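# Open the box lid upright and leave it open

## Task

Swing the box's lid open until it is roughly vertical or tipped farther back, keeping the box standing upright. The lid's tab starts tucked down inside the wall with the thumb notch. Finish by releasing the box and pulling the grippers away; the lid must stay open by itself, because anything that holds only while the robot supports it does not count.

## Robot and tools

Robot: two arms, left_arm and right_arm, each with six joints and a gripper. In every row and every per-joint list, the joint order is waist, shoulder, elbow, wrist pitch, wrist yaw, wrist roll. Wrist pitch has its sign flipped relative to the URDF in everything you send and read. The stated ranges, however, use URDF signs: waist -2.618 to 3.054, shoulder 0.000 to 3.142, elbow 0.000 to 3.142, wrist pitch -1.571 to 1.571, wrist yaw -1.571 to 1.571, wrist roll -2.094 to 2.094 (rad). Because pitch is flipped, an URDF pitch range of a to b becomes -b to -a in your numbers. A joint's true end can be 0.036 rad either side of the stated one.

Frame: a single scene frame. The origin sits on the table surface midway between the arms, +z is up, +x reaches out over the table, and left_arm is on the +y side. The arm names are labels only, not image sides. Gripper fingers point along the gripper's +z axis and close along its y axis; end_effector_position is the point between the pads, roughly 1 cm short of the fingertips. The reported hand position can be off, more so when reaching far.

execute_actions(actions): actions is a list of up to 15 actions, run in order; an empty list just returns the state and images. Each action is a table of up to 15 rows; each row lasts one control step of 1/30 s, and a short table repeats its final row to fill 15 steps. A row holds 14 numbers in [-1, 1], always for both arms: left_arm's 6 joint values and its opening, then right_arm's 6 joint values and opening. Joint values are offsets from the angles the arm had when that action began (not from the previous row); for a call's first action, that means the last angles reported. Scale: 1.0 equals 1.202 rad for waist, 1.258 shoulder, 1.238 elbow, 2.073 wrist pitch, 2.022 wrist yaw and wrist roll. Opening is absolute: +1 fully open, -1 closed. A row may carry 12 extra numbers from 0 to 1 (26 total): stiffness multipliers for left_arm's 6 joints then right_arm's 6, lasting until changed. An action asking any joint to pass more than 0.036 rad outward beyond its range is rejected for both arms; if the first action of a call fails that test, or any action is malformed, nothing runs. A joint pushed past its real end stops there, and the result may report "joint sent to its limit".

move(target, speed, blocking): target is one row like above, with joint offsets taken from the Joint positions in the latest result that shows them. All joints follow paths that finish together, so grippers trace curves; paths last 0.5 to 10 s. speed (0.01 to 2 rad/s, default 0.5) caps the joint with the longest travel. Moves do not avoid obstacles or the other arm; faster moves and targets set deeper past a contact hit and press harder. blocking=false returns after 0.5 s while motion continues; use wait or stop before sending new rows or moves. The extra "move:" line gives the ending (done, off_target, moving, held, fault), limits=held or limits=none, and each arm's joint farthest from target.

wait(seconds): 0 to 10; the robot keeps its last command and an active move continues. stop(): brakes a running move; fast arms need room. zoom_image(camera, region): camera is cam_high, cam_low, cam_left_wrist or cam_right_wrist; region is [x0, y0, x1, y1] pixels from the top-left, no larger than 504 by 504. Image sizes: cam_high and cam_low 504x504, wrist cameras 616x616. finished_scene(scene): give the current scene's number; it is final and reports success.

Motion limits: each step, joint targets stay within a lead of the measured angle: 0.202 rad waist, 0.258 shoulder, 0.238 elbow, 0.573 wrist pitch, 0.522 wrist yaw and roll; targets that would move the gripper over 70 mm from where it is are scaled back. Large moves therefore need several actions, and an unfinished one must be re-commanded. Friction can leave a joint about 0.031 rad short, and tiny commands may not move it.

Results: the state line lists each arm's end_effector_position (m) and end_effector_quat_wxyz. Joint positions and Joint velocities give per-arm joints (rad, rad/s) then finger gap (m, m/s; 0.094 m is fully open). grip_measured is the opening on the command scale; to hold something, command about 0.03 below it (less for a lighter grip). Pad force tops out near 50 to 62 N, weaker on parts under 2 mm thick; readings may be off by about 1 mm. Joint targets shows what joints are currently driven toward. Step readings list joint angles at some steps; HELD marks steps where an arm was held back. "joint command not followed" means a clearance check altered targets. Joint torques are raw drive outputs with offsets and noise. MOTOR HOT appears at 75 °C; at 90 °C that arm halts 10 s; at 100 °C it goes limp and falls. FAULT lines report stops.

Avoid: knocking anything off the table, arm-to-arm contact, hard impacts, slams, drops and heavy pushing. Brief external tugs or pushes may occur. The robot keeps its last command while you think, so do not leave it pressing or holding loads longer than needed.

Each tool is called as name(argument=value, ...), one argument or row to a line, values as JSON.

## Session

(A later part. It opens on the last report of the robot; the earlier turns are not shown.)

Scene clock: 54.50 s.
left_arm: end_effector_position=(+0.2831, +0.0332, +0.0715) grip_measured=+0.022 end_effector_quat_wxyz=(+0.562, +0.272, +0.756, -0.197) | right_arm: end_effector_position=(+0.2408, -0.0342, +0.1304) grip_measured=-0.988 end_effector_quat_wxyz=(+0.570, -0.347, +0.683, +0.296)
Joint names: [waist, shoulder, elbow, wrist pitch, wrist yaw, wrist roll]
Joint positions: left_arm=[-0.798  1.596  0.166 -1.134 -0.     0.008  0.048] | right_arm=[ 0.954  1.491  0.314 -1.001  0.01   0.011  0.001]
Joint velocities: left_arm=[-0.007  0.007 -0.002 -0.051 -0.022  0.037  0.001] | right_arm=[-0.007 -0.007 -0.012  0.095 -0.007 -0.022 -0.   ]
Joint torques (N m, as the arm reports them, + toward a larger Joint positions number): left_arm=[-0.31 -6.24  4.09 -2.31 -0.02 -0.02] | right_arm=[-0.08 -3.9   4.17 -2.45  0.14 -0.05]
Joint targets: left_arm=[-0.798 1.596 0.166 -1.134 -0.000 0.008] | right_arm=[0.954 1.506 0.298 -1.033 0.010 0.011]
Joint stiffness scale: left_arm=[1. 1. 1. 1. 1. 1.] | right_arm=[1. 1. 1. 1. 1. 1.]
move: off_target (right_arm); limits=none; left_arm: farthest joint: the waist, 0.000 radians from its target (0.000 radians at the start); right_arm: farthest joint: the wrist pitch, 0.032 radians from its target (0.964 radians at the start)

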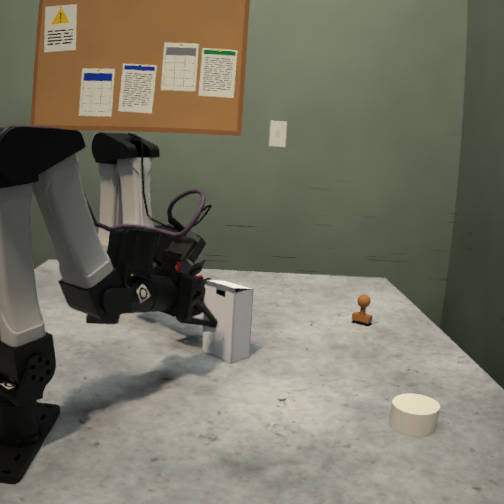

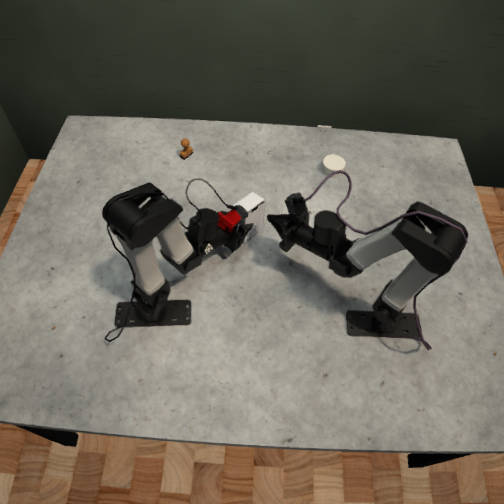

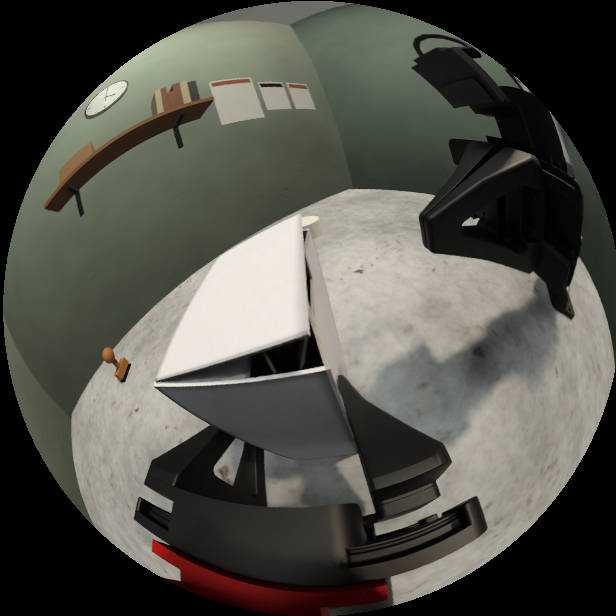

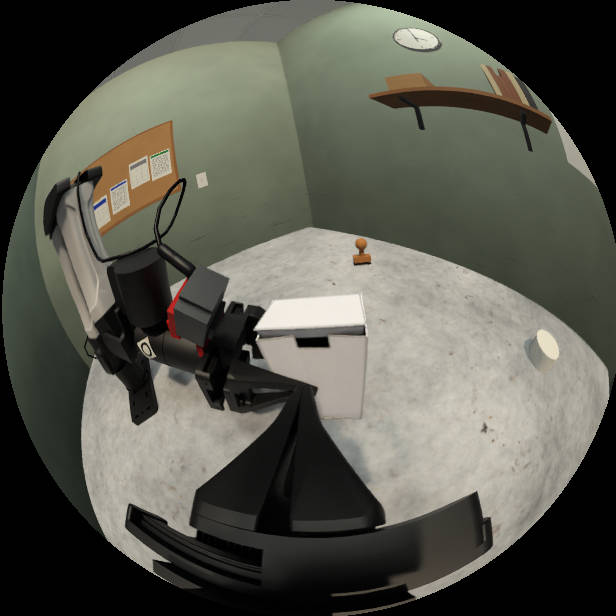

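move(
  target=[0, 0, 0, 0, 0, 0, 0.0, 0, -0.0421, 0.0468, -0.0627, 0, 0.7765, -1],
  speed=1.5,
)

execute_actions(
  actions=[
    [[0,0,0,0,0,0,0.0,0,0,0,0,0,0,1]],
    [[0,0,0,0,0,0,0.0,0,0,0,0,0,0,1]],
  ],
)

Scene clock: 62.10 s.
left_arm: end_effector_position=(+0.2831, +0.0332, +0.0715) grip_measured=+0.022 end_effector_quat_wxyz=(+0.562, +0.272, +0.756, -0.197) | right_arm: end_effector_position=(+0.2454, -0.0277, +0.1772) grip_measured=-0.988 end_effector_quat_wxyz=(+0.214, +0.219, +0.679, +0.667)
Joint names: [waist, shoulder, elbow, wrist pitch, wrist yaw, wrist roll]
Joint positions: left_arm=[-0.798  1.596  0.166 -1.134 -0.     0.008  0.048] | right_arm=[ 0.954  1.463  0.345 -1.099  0.01   1.572  0.001]
Joint velocities: left_arm=[ 0.002 -0.007  0.002  0.007  0.051 -0.022  0.001] | right_arm=[-0.007  0.007  0.007 -0.022  0.007  0.081 -0.001]
Joint torques (N m, as the arm reports them, + toward a larger Joint positions number): left_arm=[-0.32 -6.25  4.09 -2.31 -0.02 -0.03] | right_arm=[-0.07 -7.58  7.68 -2.41  0.13 -0.01]
Joint targets: left_arm=[-0.798 1.596 0.166 -1.134 -0.000 0.008] | right_arm=[0.954 1.438 0.372 -1.131 0.010 1.581]
Joint stiffness scale: left_arm=[1. 1. 1. 1. 1. 1.] | right_arm=[1. 1. 1. 1. 1. 1.]
move: off_target (right_arm); limits=none; left_arm: farthest joint: the waist, 0.000 radians from its target (0.000 radians at the start); right_arm: farthest joint: the wrist pitch, 0.032 radians from its target (0.130 radians at the start)

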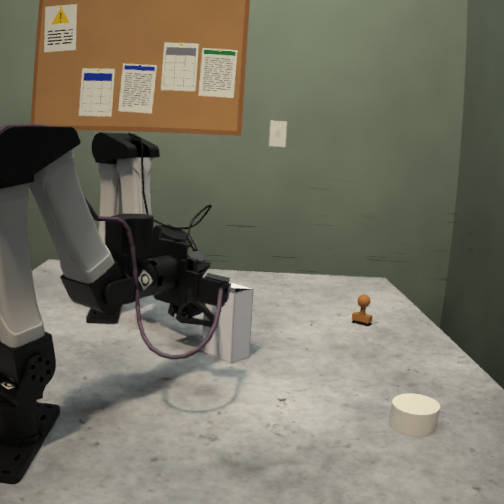

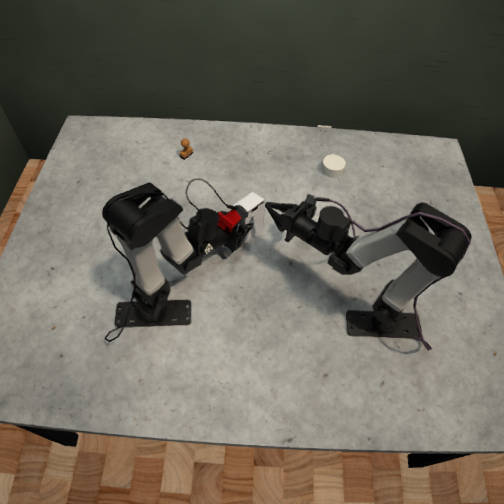

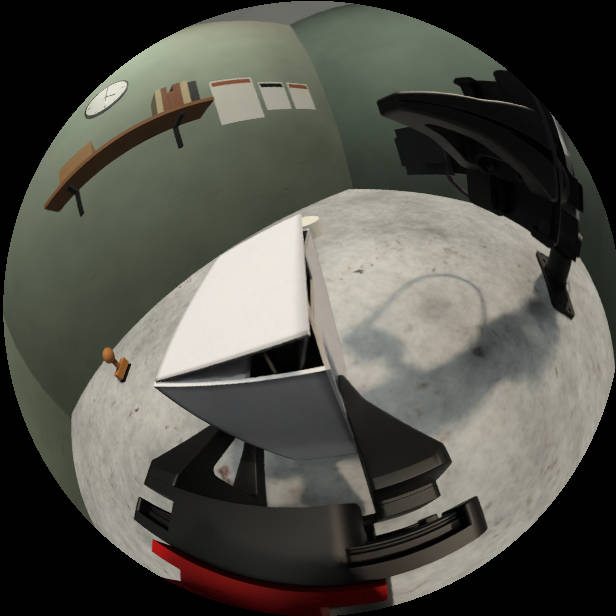

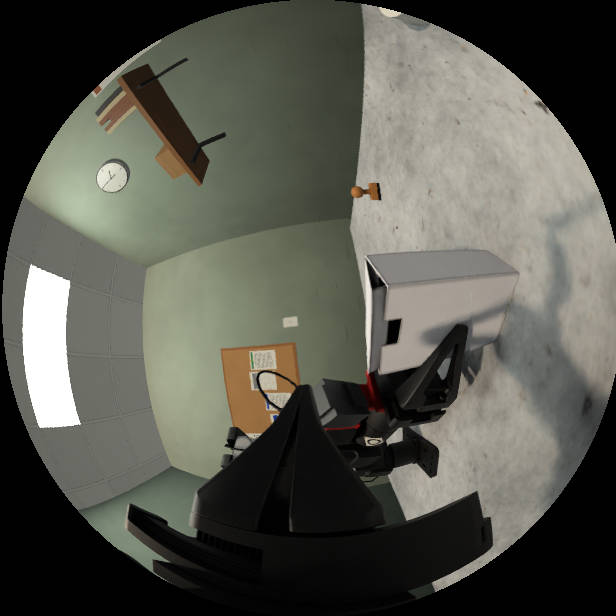

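Scene clock: 63.10 s.
left_arm: end_effector_position=(+0.2831, +0.0332, +0.0715) grip_measured=+0.022 end_effector_quat_wxyz=(+0.562, +0.272, +0.756, -0.197) | right_arm: end_effector_position=(+0.2454, -0.0277, +0.1772) grip_measured=+1.000 end_effector_quat_wxyz=(+0.214, +0.219, +0.679, +0.667)
Joint names: [waist, shoulder, elbow, wrist pitch, wrist yaw, wrist roll]
Joint positions: left_arm=[-0.798  1.596  0.166 -1.134 -0.     0.008  0.048] | right_arm=[ 0.954  1.463  0.345 -1.099  0.01   1.572  0.094]
Joint velocities: left_arm=[-0.022  0.007 -0.002 -0.022 -0.066 -0.051  0.   ] | right_arm=[ 0.007 -0.002 -0.017 -0.037 -0.037 -0.022  0.   ]
Joint torques (N m, as the arm reports them, + toward a larger Joint positions number): left_arm=[-0.32 -6.25  4.1  -2.31 -0.02 -0.03] | right_arm=[-0.07 -5.27  5.61 -2.1   0.13 -0.08]
Joint targets: left_arm=[-0.798 1.596 0.166 -1.134 -0.000 0.008] | right_arm=[0.954 1.463 0.345 -1.099 0.010 1.572]
Joint stiffness scale: left_arm=[1. 1. 1. 1. 1. 1.] | right_arm=[1. 1. 1. 1. 1. 1.]
Step readings (joint positions; steps 1 to 15: 1st action; 16 to 30: 2nd action):
0: left_arm=[-0.798 1.596 0.166 -1.134 -0.000 0.008] | right_arm=[0.954 1.463 0.345 -1.099 0.010 1.572]
1: left_arm=[-0.798 1.596 0.166 -1.134 -0.000 0.008] | right_arm=[0.954 1.463 0.345 -1.099 0.010 1.572]
2: left_arm=[-0.798 1.596 0.166 -1.134 -0.000 0.008] | right_arm=[0.954 1.463 0.345 -1.099 0.010 1.572]
4: left_arm=[-0.798 1.596 0.166 -1.134 -0.000 0.008] | right_arm=[0.954 1.463 0.345 -1.099 0.010 1.572]
8: left_arm=[-0.798 1.596 0.166 -1.134 -0.000 0.008] | right_arm=[0.954 1.463 0.345 -1.099 0.010 1.572]
15: left_arm=[-0.798 1.596 0.166 -1.134 -0.000 0.008] | right_arm=[0.954 1.463 0.345 -1.099 0.010 1.572]
16: left_arm=[-0.798 1.596 0.166 -1.134 -0.000 0.008] | right_arm=[0.954 1.463 0.345 -1.099 0.010 1.572]
17: left_arm=[-0.798 1.596 0.166 -1.134 -0.000 0.008] | right_arm=[0.954 1.463 0.345 -1.099 0.010 1.572]
19: left_arm=[-0.798 1.596 0.166 -1.134 -0.000 0.008] | right_arm=[0.954 1.463 0.345 -1.099 0.010 1.572]
23: left_arm=[-0.798 1.596 0.166 -1.134 -0.000 0.008] | right_arm=[0.954 1.463 0.345 -1.099 0.010 1.572]
30: Joint positions above

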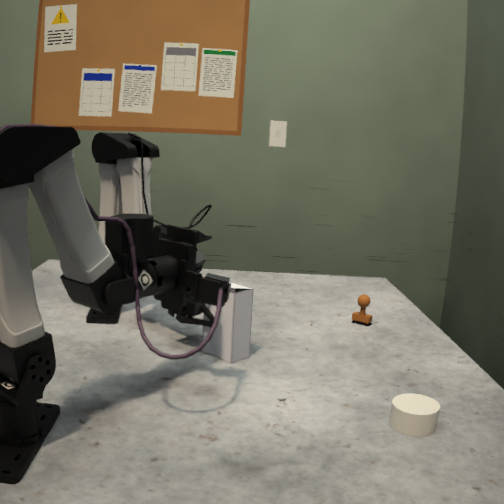

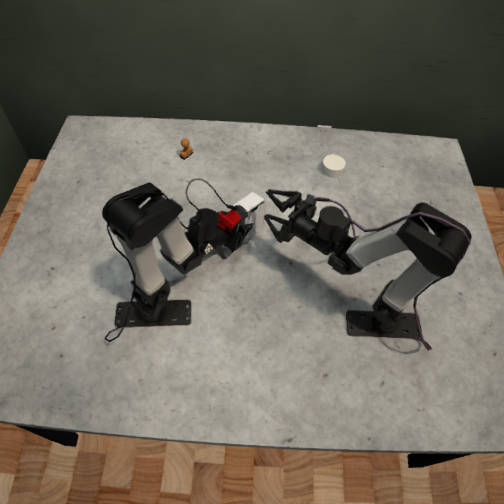

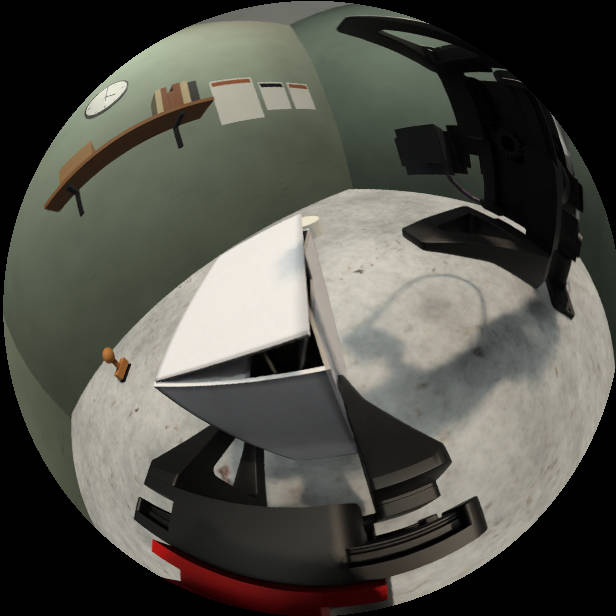

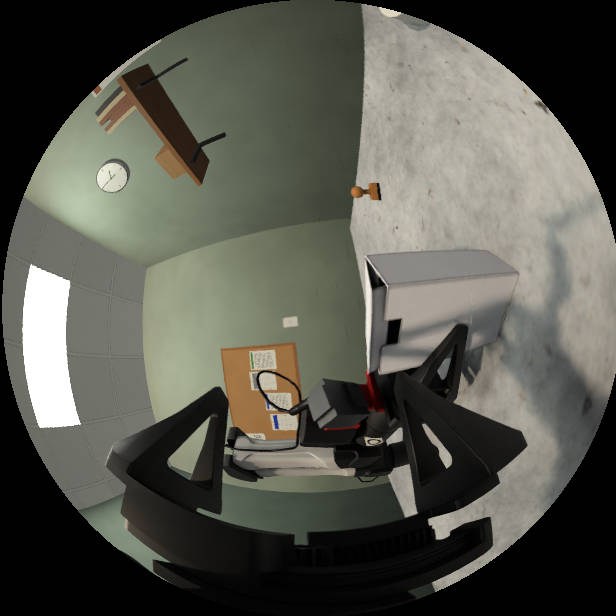

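zoom_image(
  camera="cam_right_wrist",
  region=[330, 240, 530, 440],
)

zoom_image(
  camera="cam_low",
  region=[210, 175, 320, 265],
)

Region (330, 240, 530, 440) of cam_right_wrist's 616x616 image, scaled by 2.520, with more detail than that image has.

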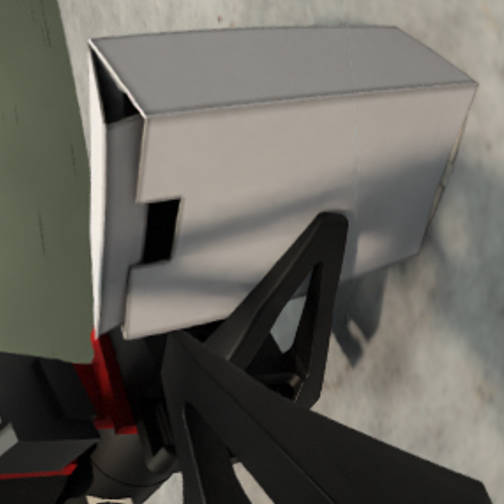

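Region (210, 175, 320, 265) of cam_low's 504x504 image, scaled by 4.582, with more detail than that image has; it fills the top 412 rows of this view, and the rest is white.

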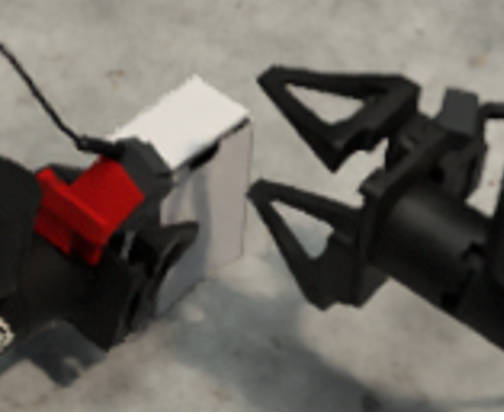

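move(
  target=[0, 0, 0, 0, 0, 0, 0.0, -0.0241, 0.1534, 0.0662, -0.0839, 0, 0, 1],
  speed=0.3,
)

Scene clock: 68.83 s.
left_arm: end_effector_position=(+0.2831, +0.0332, +0.0715) grip_measured=+0.022 end_effector_quat_wxyz=(+0.562, +0.272, +0.756, -0.197) | right_arm: end_effector_position=(+0.2637, -0.0141, +0.1643) grip_measured=+1.000 end_effector_quat_wxyz=(+0.221, +0.222, +0.671, +0.671)
Joint names: [waist, shoulder, elbow, wrist pitch, wrist yaw, wrist roll]
Joint positions: left_arm=[-0.798  1.596  0.166 -1.134 -0.     0.008  0.048] | right_arm=[ 0.936  1.641  0.399 -1.242  0.01   1.572  0.094]
Joint velocities: left_arm=[-0.002 -0.017 -0.017  0.007 -0.066  0.007  0.   ] | right_arm=[-0.012  0.002  0.002  0.022 -0.022  0.051  0.   ]
Joint torques (N m, as the arm reports them, + toward a larger Joint positions number): left_arm=[-0.32 -6.24  4.08 -2.32 -0.02 -0.03] | right_arm=[-1.   -5.1   7.18 -2.4   0.12 -0.08]
Joint targets: left_arm=[-0.798 1.596 0.166 -1.134 -0.000 0.008] | right_arm=[0.924 1.656 0.427 -1.273 0.010 1.572]
Joint stiffness scale: left_arm=[1. 1. 1. 1. 1. 1.] | right_arm=[1. 1. 1. 1. 1. 1.]
move: off_target (right_arm); limits=none; left_arm: farthest joint: the waist, 0.000 radians from its target (0.000 radians at the start); right_arm: farthest joint: the wrist pitch, 0.031 radians from its target (0.174 radians at the start)

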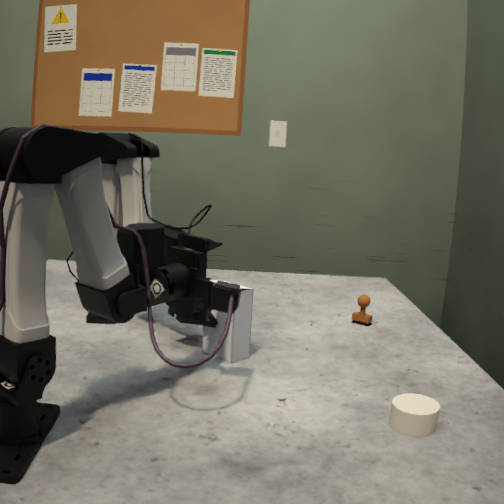

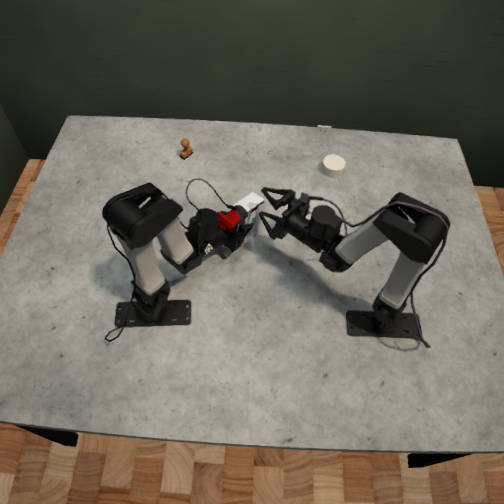

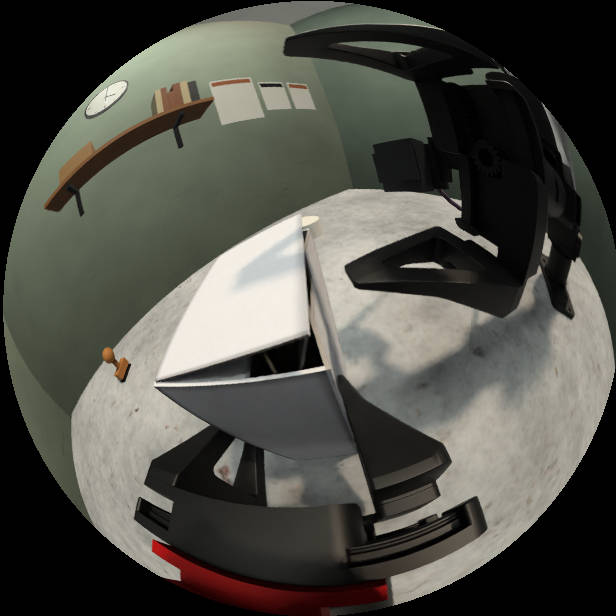

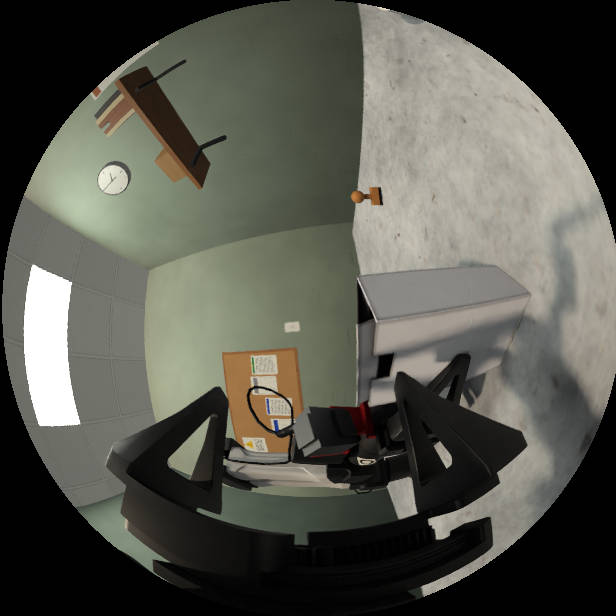

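zoom_image(
  camera="cam_right_wrist",
  region=[330, 270, 490, 430],
)

zoom_image(
  camera="cam_left_wrist",
  region=[270, 200, 450, 380],
)

zoom_image(
  camera="cam_low",
  region=[225, 180, 305, 250],
)

Region (330, 270, 490, 430) of cam_right_wrist's 616x616 image, scaled by 3.150, with more detail than that image has.

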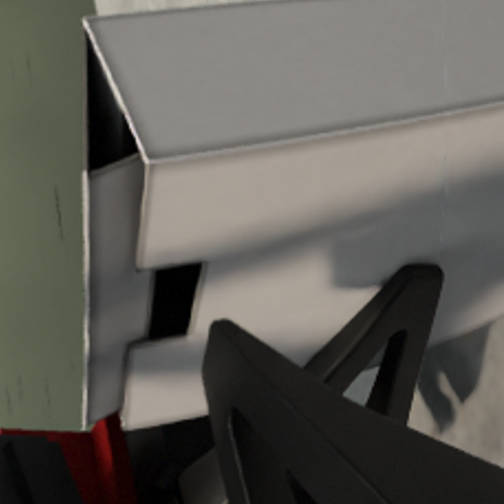

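Region (270, 200, 450, 380) of cam_left_wrist's 616x616 image, scaled by 2.800, with more detail than that image has.

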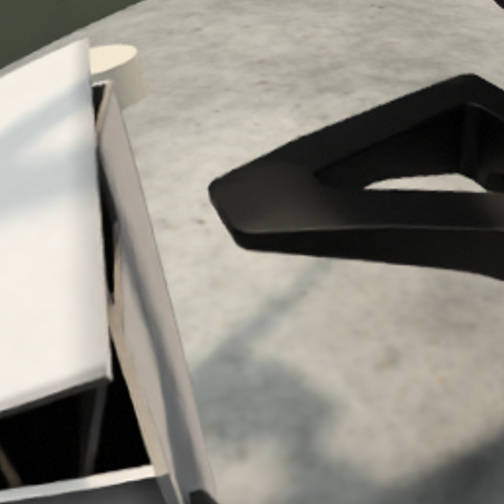

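Region (225, 180, 305, 250) of cam_low's 504x504 image, scaled by 6.300, with more detail than that image has; it fills the top 441 rows of this view, and the rest is white.

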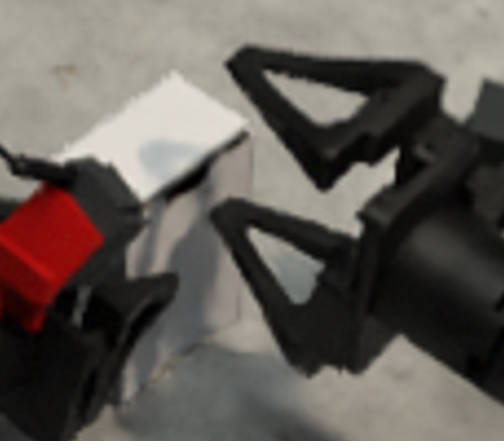

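move(
  target=[0, 0, 0, 0, 0, 0, 0.0, 0, 0.039, 0.0501, -0.015, 0, 0, 0.87],
  speed=0.15,
)

Scene clock: 73.33 s.
left_arm: end_effector_position=(+0.2831, +0.0332, +0.0715) grip_measured=+0.022 end_effector_quat_wxyz=(+0.562, +0.272, +0.756, -0.197) | right_arm: end_effector_position=(+0.2691, -0.0066, +0.1647) grip_measured=+0.872 end_effector_quat_wxyz=(+0.222, +0.222, +0.670, +0.673)
Joint names: [waist, shoulder, elbow, wrist pitch, wrist yaw, wrist roll]
Joint positions: left_arm=[-0.798  1.596  0.166 -1.134 -0.     0.008  0.048] | right_arm=[ 0.936  1.674  0.435 -1.242  0.01   1.572  0.088]
Joint velocities: left_arm=[-0.007  0.002  0.007  0.022 -0.095 -0.081 -0.001] | right_arm=[ 0.007 -0.012 -0.012 -0.007  0.007 -0.066  0.   ]
Joint torques (N m, as the arm reports them, + toward a larger Joint positions number): left_arm=[-0.31 -6.24  4.09 -2.31 -0.02 -0.02] | right_arm=[-0.08 -5.35  7.07 -2.38  0.12 -0.09]
Joint targets: left_arm=[-0.798 1.596 0.166 -1.134 -0.000 0.008] | right_arm=[0.936 1.690 0.461 -1.272 0.010 1.572]
Joint stiffness scale: left_arm=[1. 1. 1. 1. 1. 1.] | right_arm=[1. 1. 1. 1. 1. 1.]
move: off_target (right_arm); limits=none; left_arm: farthest joint: the waist, 0.000 radians from its target (0.000 radians at the start); right_arm: farthest joint: the wrist pitch, 0.031 radians from its target (0.031 radians at the start)

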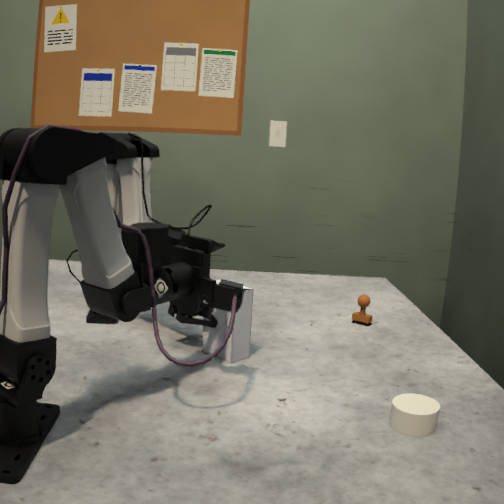

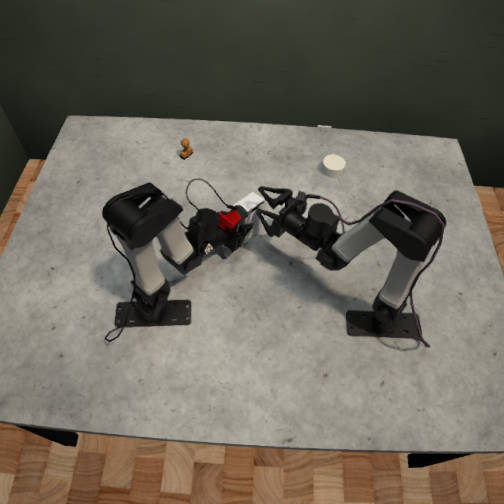

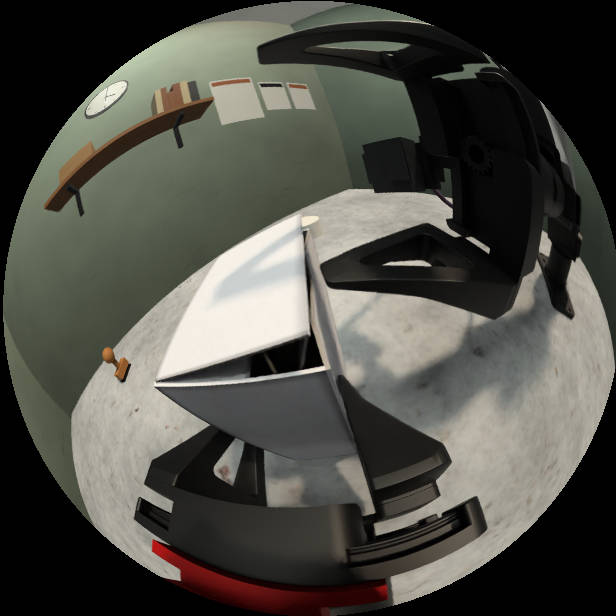

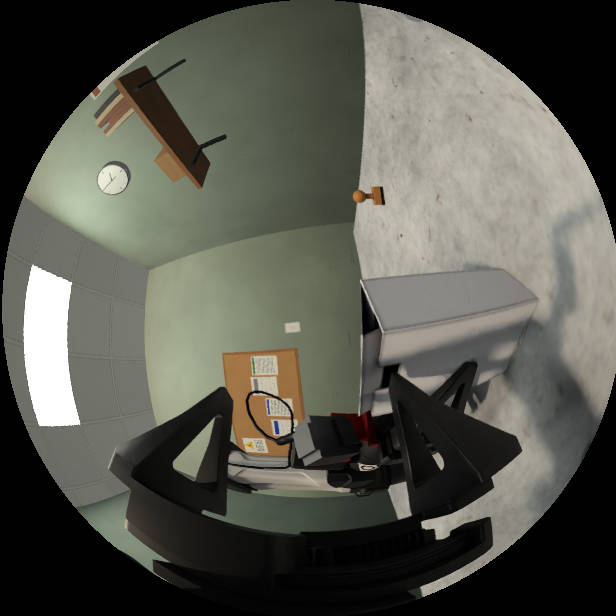

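zoom_image(
  camera="cam_right_wrist",
  region=[340, 320, 450, 430],
)

zoom_image(
  camera="cam_left_wrist",
  region=[270, 210, 400, 340],
)

Region (340, 320, 450, 430) of cam_right_wrist's 616x616 image, scaled by 4.582, with more detail than that image has.

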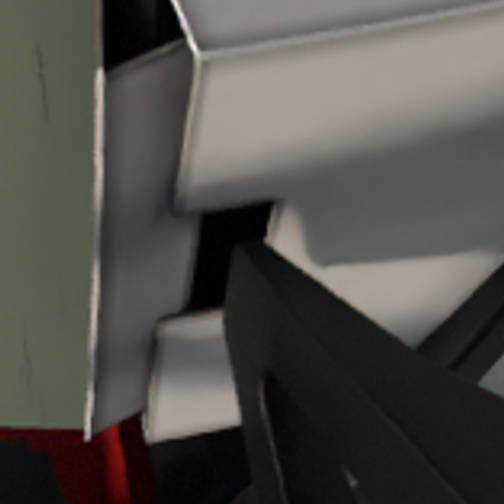

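Region (270, 210, 400, 340) of cam_left_wrist's 616x616 image, scaled by 3.877, with more detail than that image has.

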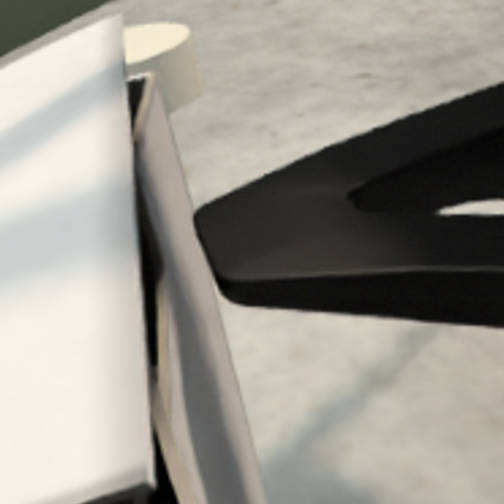

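execute_actions(
  actions=[
    [[0,0,0,0,0,0,0,0.004,0.0127,0.021,-0.0145,0,0,0.87],[0,0,0,0,0,0,0,0.008,0.0127,0.021,-0.0145,0,0,0.87],[0,0,0,0,0,0,0,0.011,0.0127,0.021,-0.0145,0,0,0.87],[0,0,0,0,0,0,0,0.0133,0.0127,0.021,-0.0145,0,0,0.87],[0,0,0,0,0,0,0,0.0133,0.0127,0.021,-0.0145,0,0,0.87],[0,0,0,0,0,0,0,0.0133,0.0127,0.021,-0.0145,0,0,0.87],[0,0,0,0,0,0,0,0.0133,0.0127,0.021,-0.0145,0,0,0.87],[0,0,0,0,0,0,0,0.0133,0.0147,0.023,-0.0145,0,0,0.87],[0,0,0,0,0,0,0,0.0133,0.0167,0.025,-0.0145,0,0,0.87],[0,0,0,0,0,0,0,0.0133,0.0187,0.027,-0.0145,0,0,0.87],[0,0,0,0,0,0,0,0.0133,0.0207,0.029,-0.0145,0,0,0.87],[0,0,0,0,0,0,0,0.0133,0.0227,0.031,-0.0145,0,0,0.87],[0,0,0,0,0,0,0,0.0133,0.0247,0.033,-0.0145,0,0,0.87],[0,0,0,0,0,0,0,0.0133,0.0267,0.035,-0.0145,0,0,0.87],[0,0,0,0,0,0,0,0.0133,0.0287,0.037,-0.0145,0,0,0.87]],
  ],
)

Scene clock: 75.87 s.
left_arm: end_effector_position=(+0.2831, +0.0332, +0.0715) grip_measured=+0.022 end_effector_quat_wxyz=(+0.562, +0.272, +0.756, -0.197) | right_arm: end_effector_position=(+0.2712, -0.0038, +0.1643) grip_measured=+0.872 end_effector_quat_wxyz=(+0.222, +0.222, +0.670, +0.673)
Joint names: [waist, shoulder, elbow, wrist pitch, wrist yaw, wrist roll]
Joint positions: left_arm=[-0.798  1.596  0.166 -1.134 -0.     0.008  0.048] | right_arm=[ 0.936  1.687  0.448 -1.243  0.01   1.572  0.088]
Joint velocities: left_arm=[-0.012  0.012  0.007 -0.037 -0.037  0.051 -0.001] | right_arm=[ 0.012  0.1    0.115  0.095  0.037  0.022 -0.001]
Joint torques (N m, as the arm reports them, + toward a larger Joint positions number): left_arm=[-0.31 -6.24  4.1  -2.31 -0.02 -0.02] | right_arm=[ 1.18 -5.63  7.03 -2.37  0.13 -0.09]
Joint targets: left_arm=[-0.798 1.596 0.166 -1.134 -0.000 0.008] | right_arm=[0.952 1.709 0.480 -1.272 0.010 1.572]
Joint stiffness scale: left_arm=[1. 1. 1. 1. 1. 1.] | right_arm=[1. 1. 1. 1. 1. 1.]
Step readings (joint positions):
0: left_arm=[-0.798 1.596 0.166 -1.134 -0.000 0.008] | right_arm=[0.936 1.674 0.435 -1.242 0.010 1.572]
1: left_arm=[-0.798 1.596 0.166 -1.134 -0.000 0.008] | right_arm=[0.936 1.674 0.435 -1.242 0.010 1.572]
2: left_arm=[-0.798 1.596 0.166 -1.134 -0.000 0.008] | right_arm=[0.936 1.674 0.435 -1.242 0.010 1.572]
4: left_arm=[-0.798 1.596 0.166 -1.134 -0.000 0.008] | right_arm=[0.936 1.674 0.435 -1.242 0.010 1.572]
8: left_arm=[-0.798 1.596 0.166 -1.134 -0.000 0.008] | right_arm=[0.936 1.674 0.435 -1.242 0.010 1.572]
15: Joint positions above

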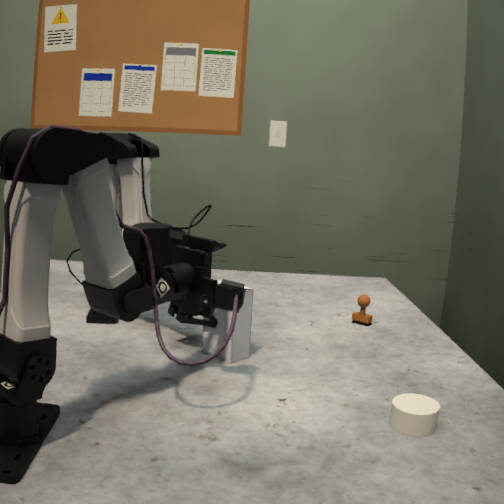

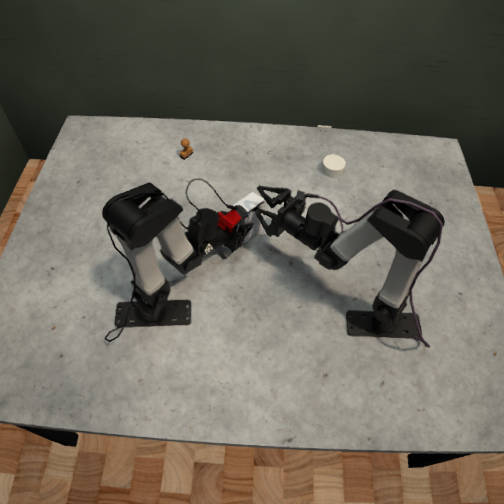

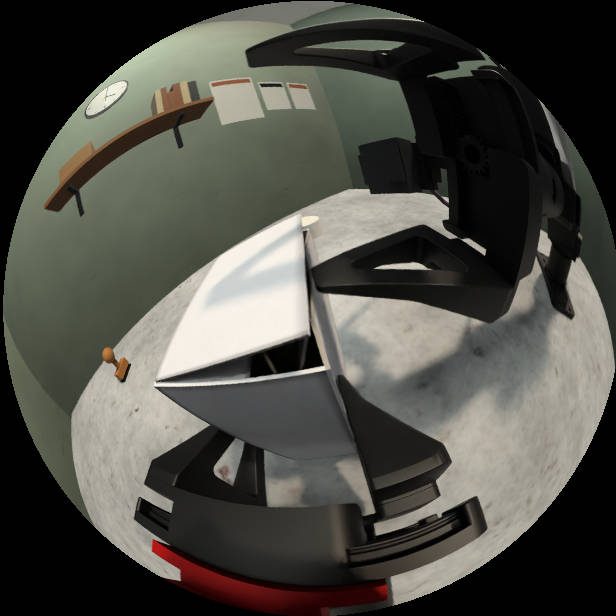

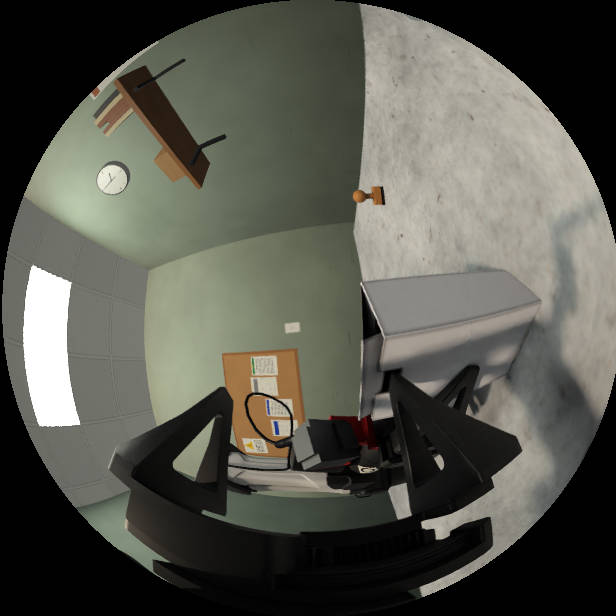

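execute_actions(
  actions=[],
)

zoom_image(
  camera="cam_right_wrist",
  region=[340, 320, 450, 430],
)

zoom_image(
  camera="cam_left_wrist",
  region=[270, 210, 400, 340],
)

Scene clock: 76.27 s.
left_arm: end_effector_position=(+0.2831, +0.0332, +0.0715) grip_measured=+0.022 end_effector_quat_wxyz=(+0.562, +0.272, +0.756, -0.197) | right_arm: end_effector_position=(+0.2720, -0.0026, +0.1639) grip_measured=+0.872 end_effector_quat_wxyz=(+0.222, +0.222, +0.670, +0.672)
Joint names: [waist, shoulder, elbow, wrist pitch, wrist yaw, wrist roll]
Joint positions: left_arm=[-0.798  1.596  0.166 -1.134 -0.     0.008  0.048] | right_arm=[ 0.936  1.693  0.453 -1.243  0.01   1.572  0.088]
Joint velocities: left_arm=[ 0.007  0.002  0.002  0.037  0.037 -0.022  0.   ] | right_arm=[-0.007  0.002  0.007  0.037 -0.022  0.022 -0.001]
Joint torques (N m, as the arm reports them, + toward a larger Joint positions number): left_arm=[-0.32 -6.24  4.1  -2.31 -0.02 -0.03] | right_arm=[ 1.18 -5.59  7.15 -2.38  0.13 -0.09]
Joint targets: left_arm=[-0.798 1.596 0.166 -1.134 -0.000 0.008] | right_arm=[0.952 1.709 0.480 -1.272 0.010 1.572]
Joint stiffness scale: left_arm=[1. 1. 1. 1. 1. 1.] | right_arm=[1. 1. 1. 1. 1. 1.]

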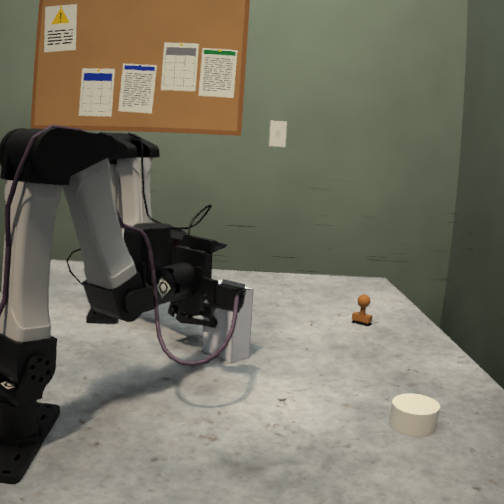

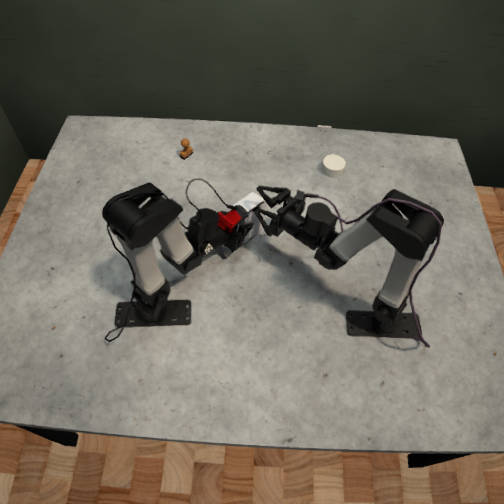

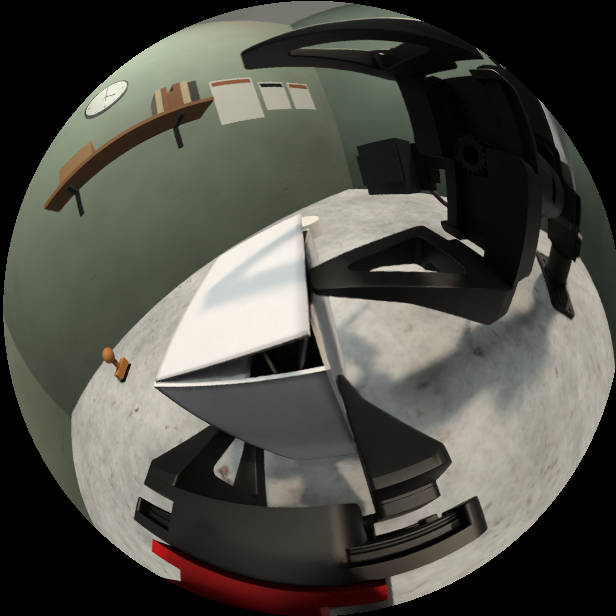

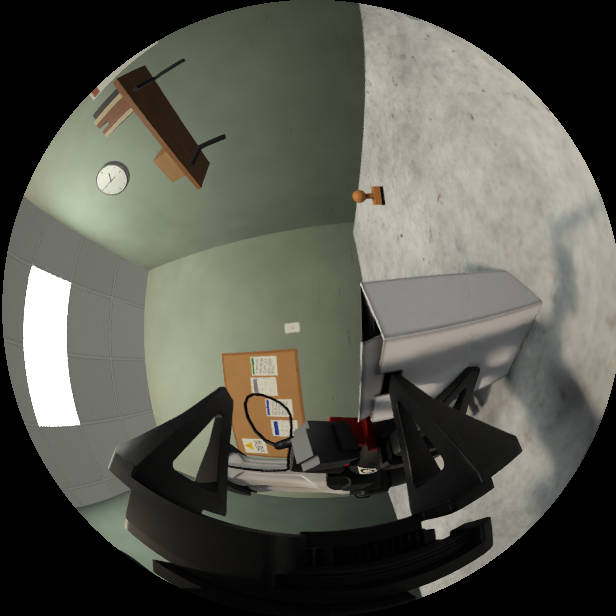

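Region (340, 320, 450, 430) of cam_right_wrist's 616x616 image, scaled by 4.582, with more detail than that image has.

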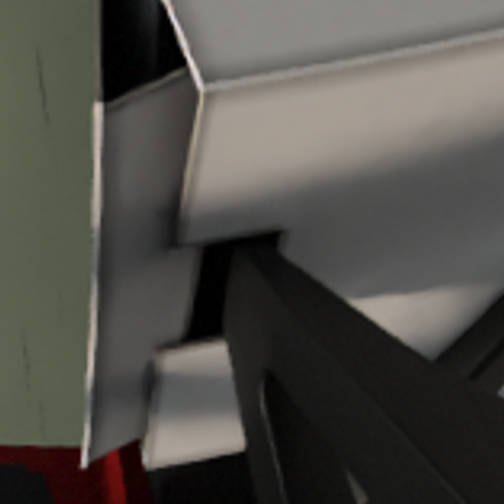

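Region (270, 210, 400, 340) of cam_left_wrist's 616x616 image, scaled by 3.877, with more detail than that image has.

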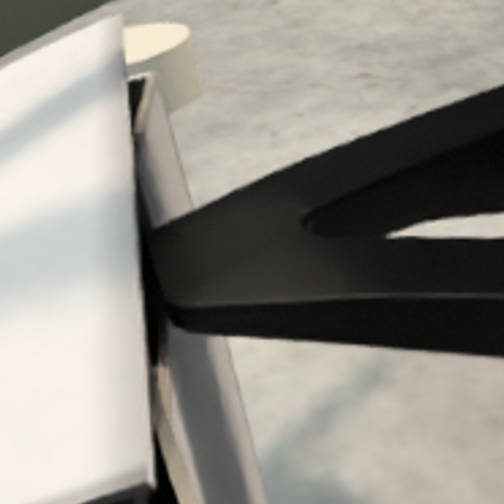

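execute_actions(
  actions=[
    [[0,0,0,0,0,0,0,0.005,0.0127,0.0218,-0.014,-0.004,0,0.85],[0,0,0,0,0,0,0,0.005,0.0127,0.0218,-0.014,-0.008,0,0.83],[0,0,0,0,0,0,0,0.005,0.0127,0.0218,-0.014,-0.011,0,0.81],[0,0,0,0,0,0,0,0.005,0.0127,0.0218,-0.014,-0.0134,0,0.79],[0,0,0,0,0,0,0,0.005,0.0127,0.0218,-0.014,-0.0134,0,0.78]],
  ],
)

zoom_image(
  camera="cam_right_wrist",
  region=[340, 320, 450, 430],
)

Scene clock: 78.17 s.
left_arm: end_effector_position=(+0.2831, +0.0332, +0.0715) grip_measured=+0.022 end_effector_quat_wxyz=(+0.562, +0.272, +0.756, -0.197) | right_arm: end_effector_position=(+0.2698, -0.0010, +0.1639) grip_measured=+0.782 end_effector_quat_wxyz=(+0.216, +0.217, +0.672, +0.674)
Joint names: [waist, shoulder, elbow, wrist pitch, wrist yaw, wrist roll]
Joint positions: left_arm=[-0.798  1.596  0.166 -1.134 -0.     0.008  0.048] | right_arm=[ 0.936  1.693  0.453 -1.243 -0.006  1.572  0.084]
Joint velocities: left_arm=[-0.012 -0.017 -0.007  0.007  0.007  0.022 -0.   ] | right_arm=[-0.002  0.007  0.017 -0.037 -0.051  0.007 -0.001]
Joint torques (N m, as the arm reports them, + toward a larger Joint positions number): left_arm=[-0.32 -6.25  4.09 -2.31 -0.02 -0.02] | right_arm=[ 0.38 -5.59  7.15 -2.38  0.01 -0.09]
Joint targets: left_arm=[-0.798 1.596 0.166 -1.134 -0.000 0.008] | right_arm=[0.942 1.709 0.480 -1.272 -0.017 1.572]
Joint stiffness scale: left_arm=[1. 1. 1. 1. 1. 1.] | right_arm=[1. 1. 1. 1. 1. 1.]
Step readings (joint positions):
0: left_arm=[-0.798 1.596 0.166 -1.134 -0.000 0.008] | right_arm=[0.936 1.693 0.453 -1.243 0.010 1.572]
1: left_arm=[-0.798 1.596 0.166 -1.134 -0.000 0.008] | right_arm=[0.936 1.693 0.453 -1.243 0.010 1.572]
2: left_arm=[-0.798 1.596 0.166 -1.134 -0.000 0.008] | right_arm=[0.936 1.693 0.453 -1.243 0.009 1.572]
4: left_arm=[-0.798 1.596 0.166 -1.134 -0.000 0.008] | right_arm=[0.936 1.693 0.453 -1.243 0.005 1.572]
8: left_arm=[-0.798 1.596 0.166 -1.134 -0.000 0.008] | right_arm=[0.936 1.693 0.453 -1.243 -0.002 1.572]
15: Joint positions above

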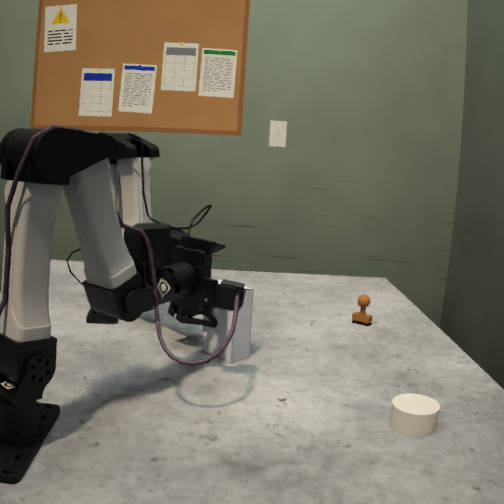

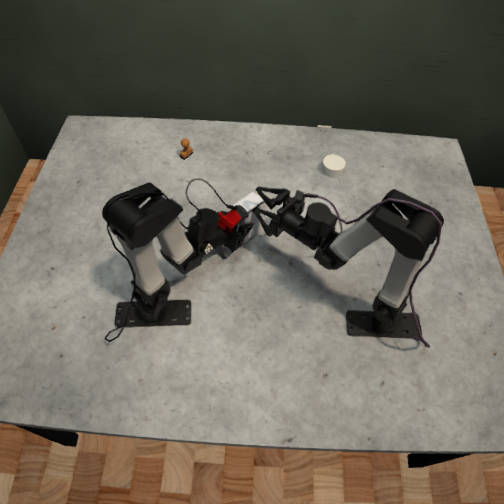

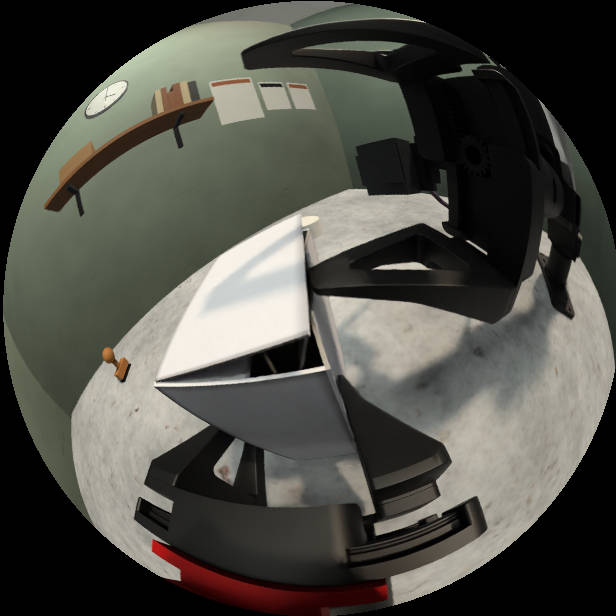

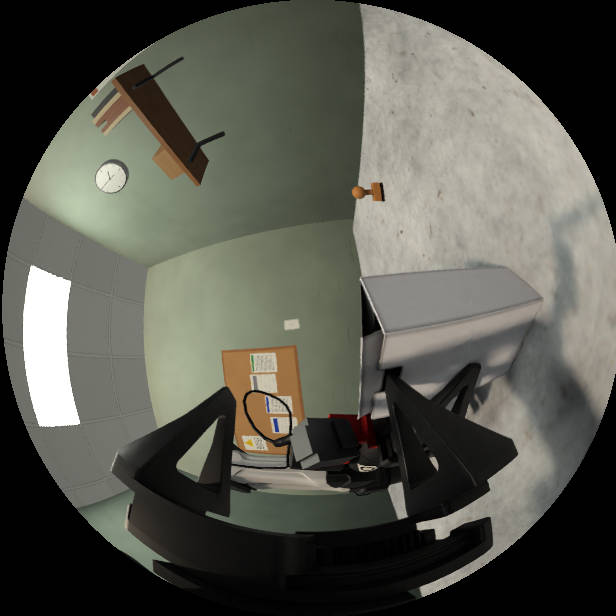

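Region (340, 320, 450, 430) of cam_right_wrist's 616x616 image, scaled by 4.582, with more detail than that image has.

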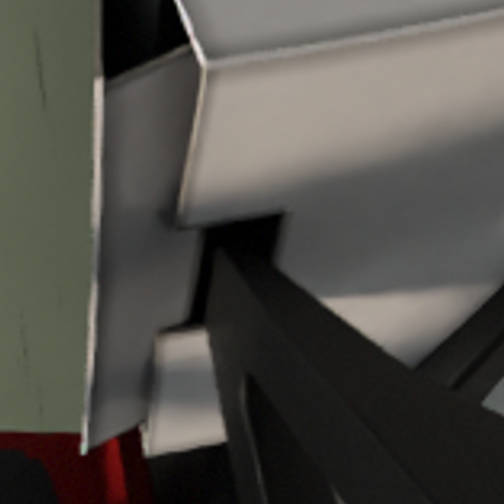

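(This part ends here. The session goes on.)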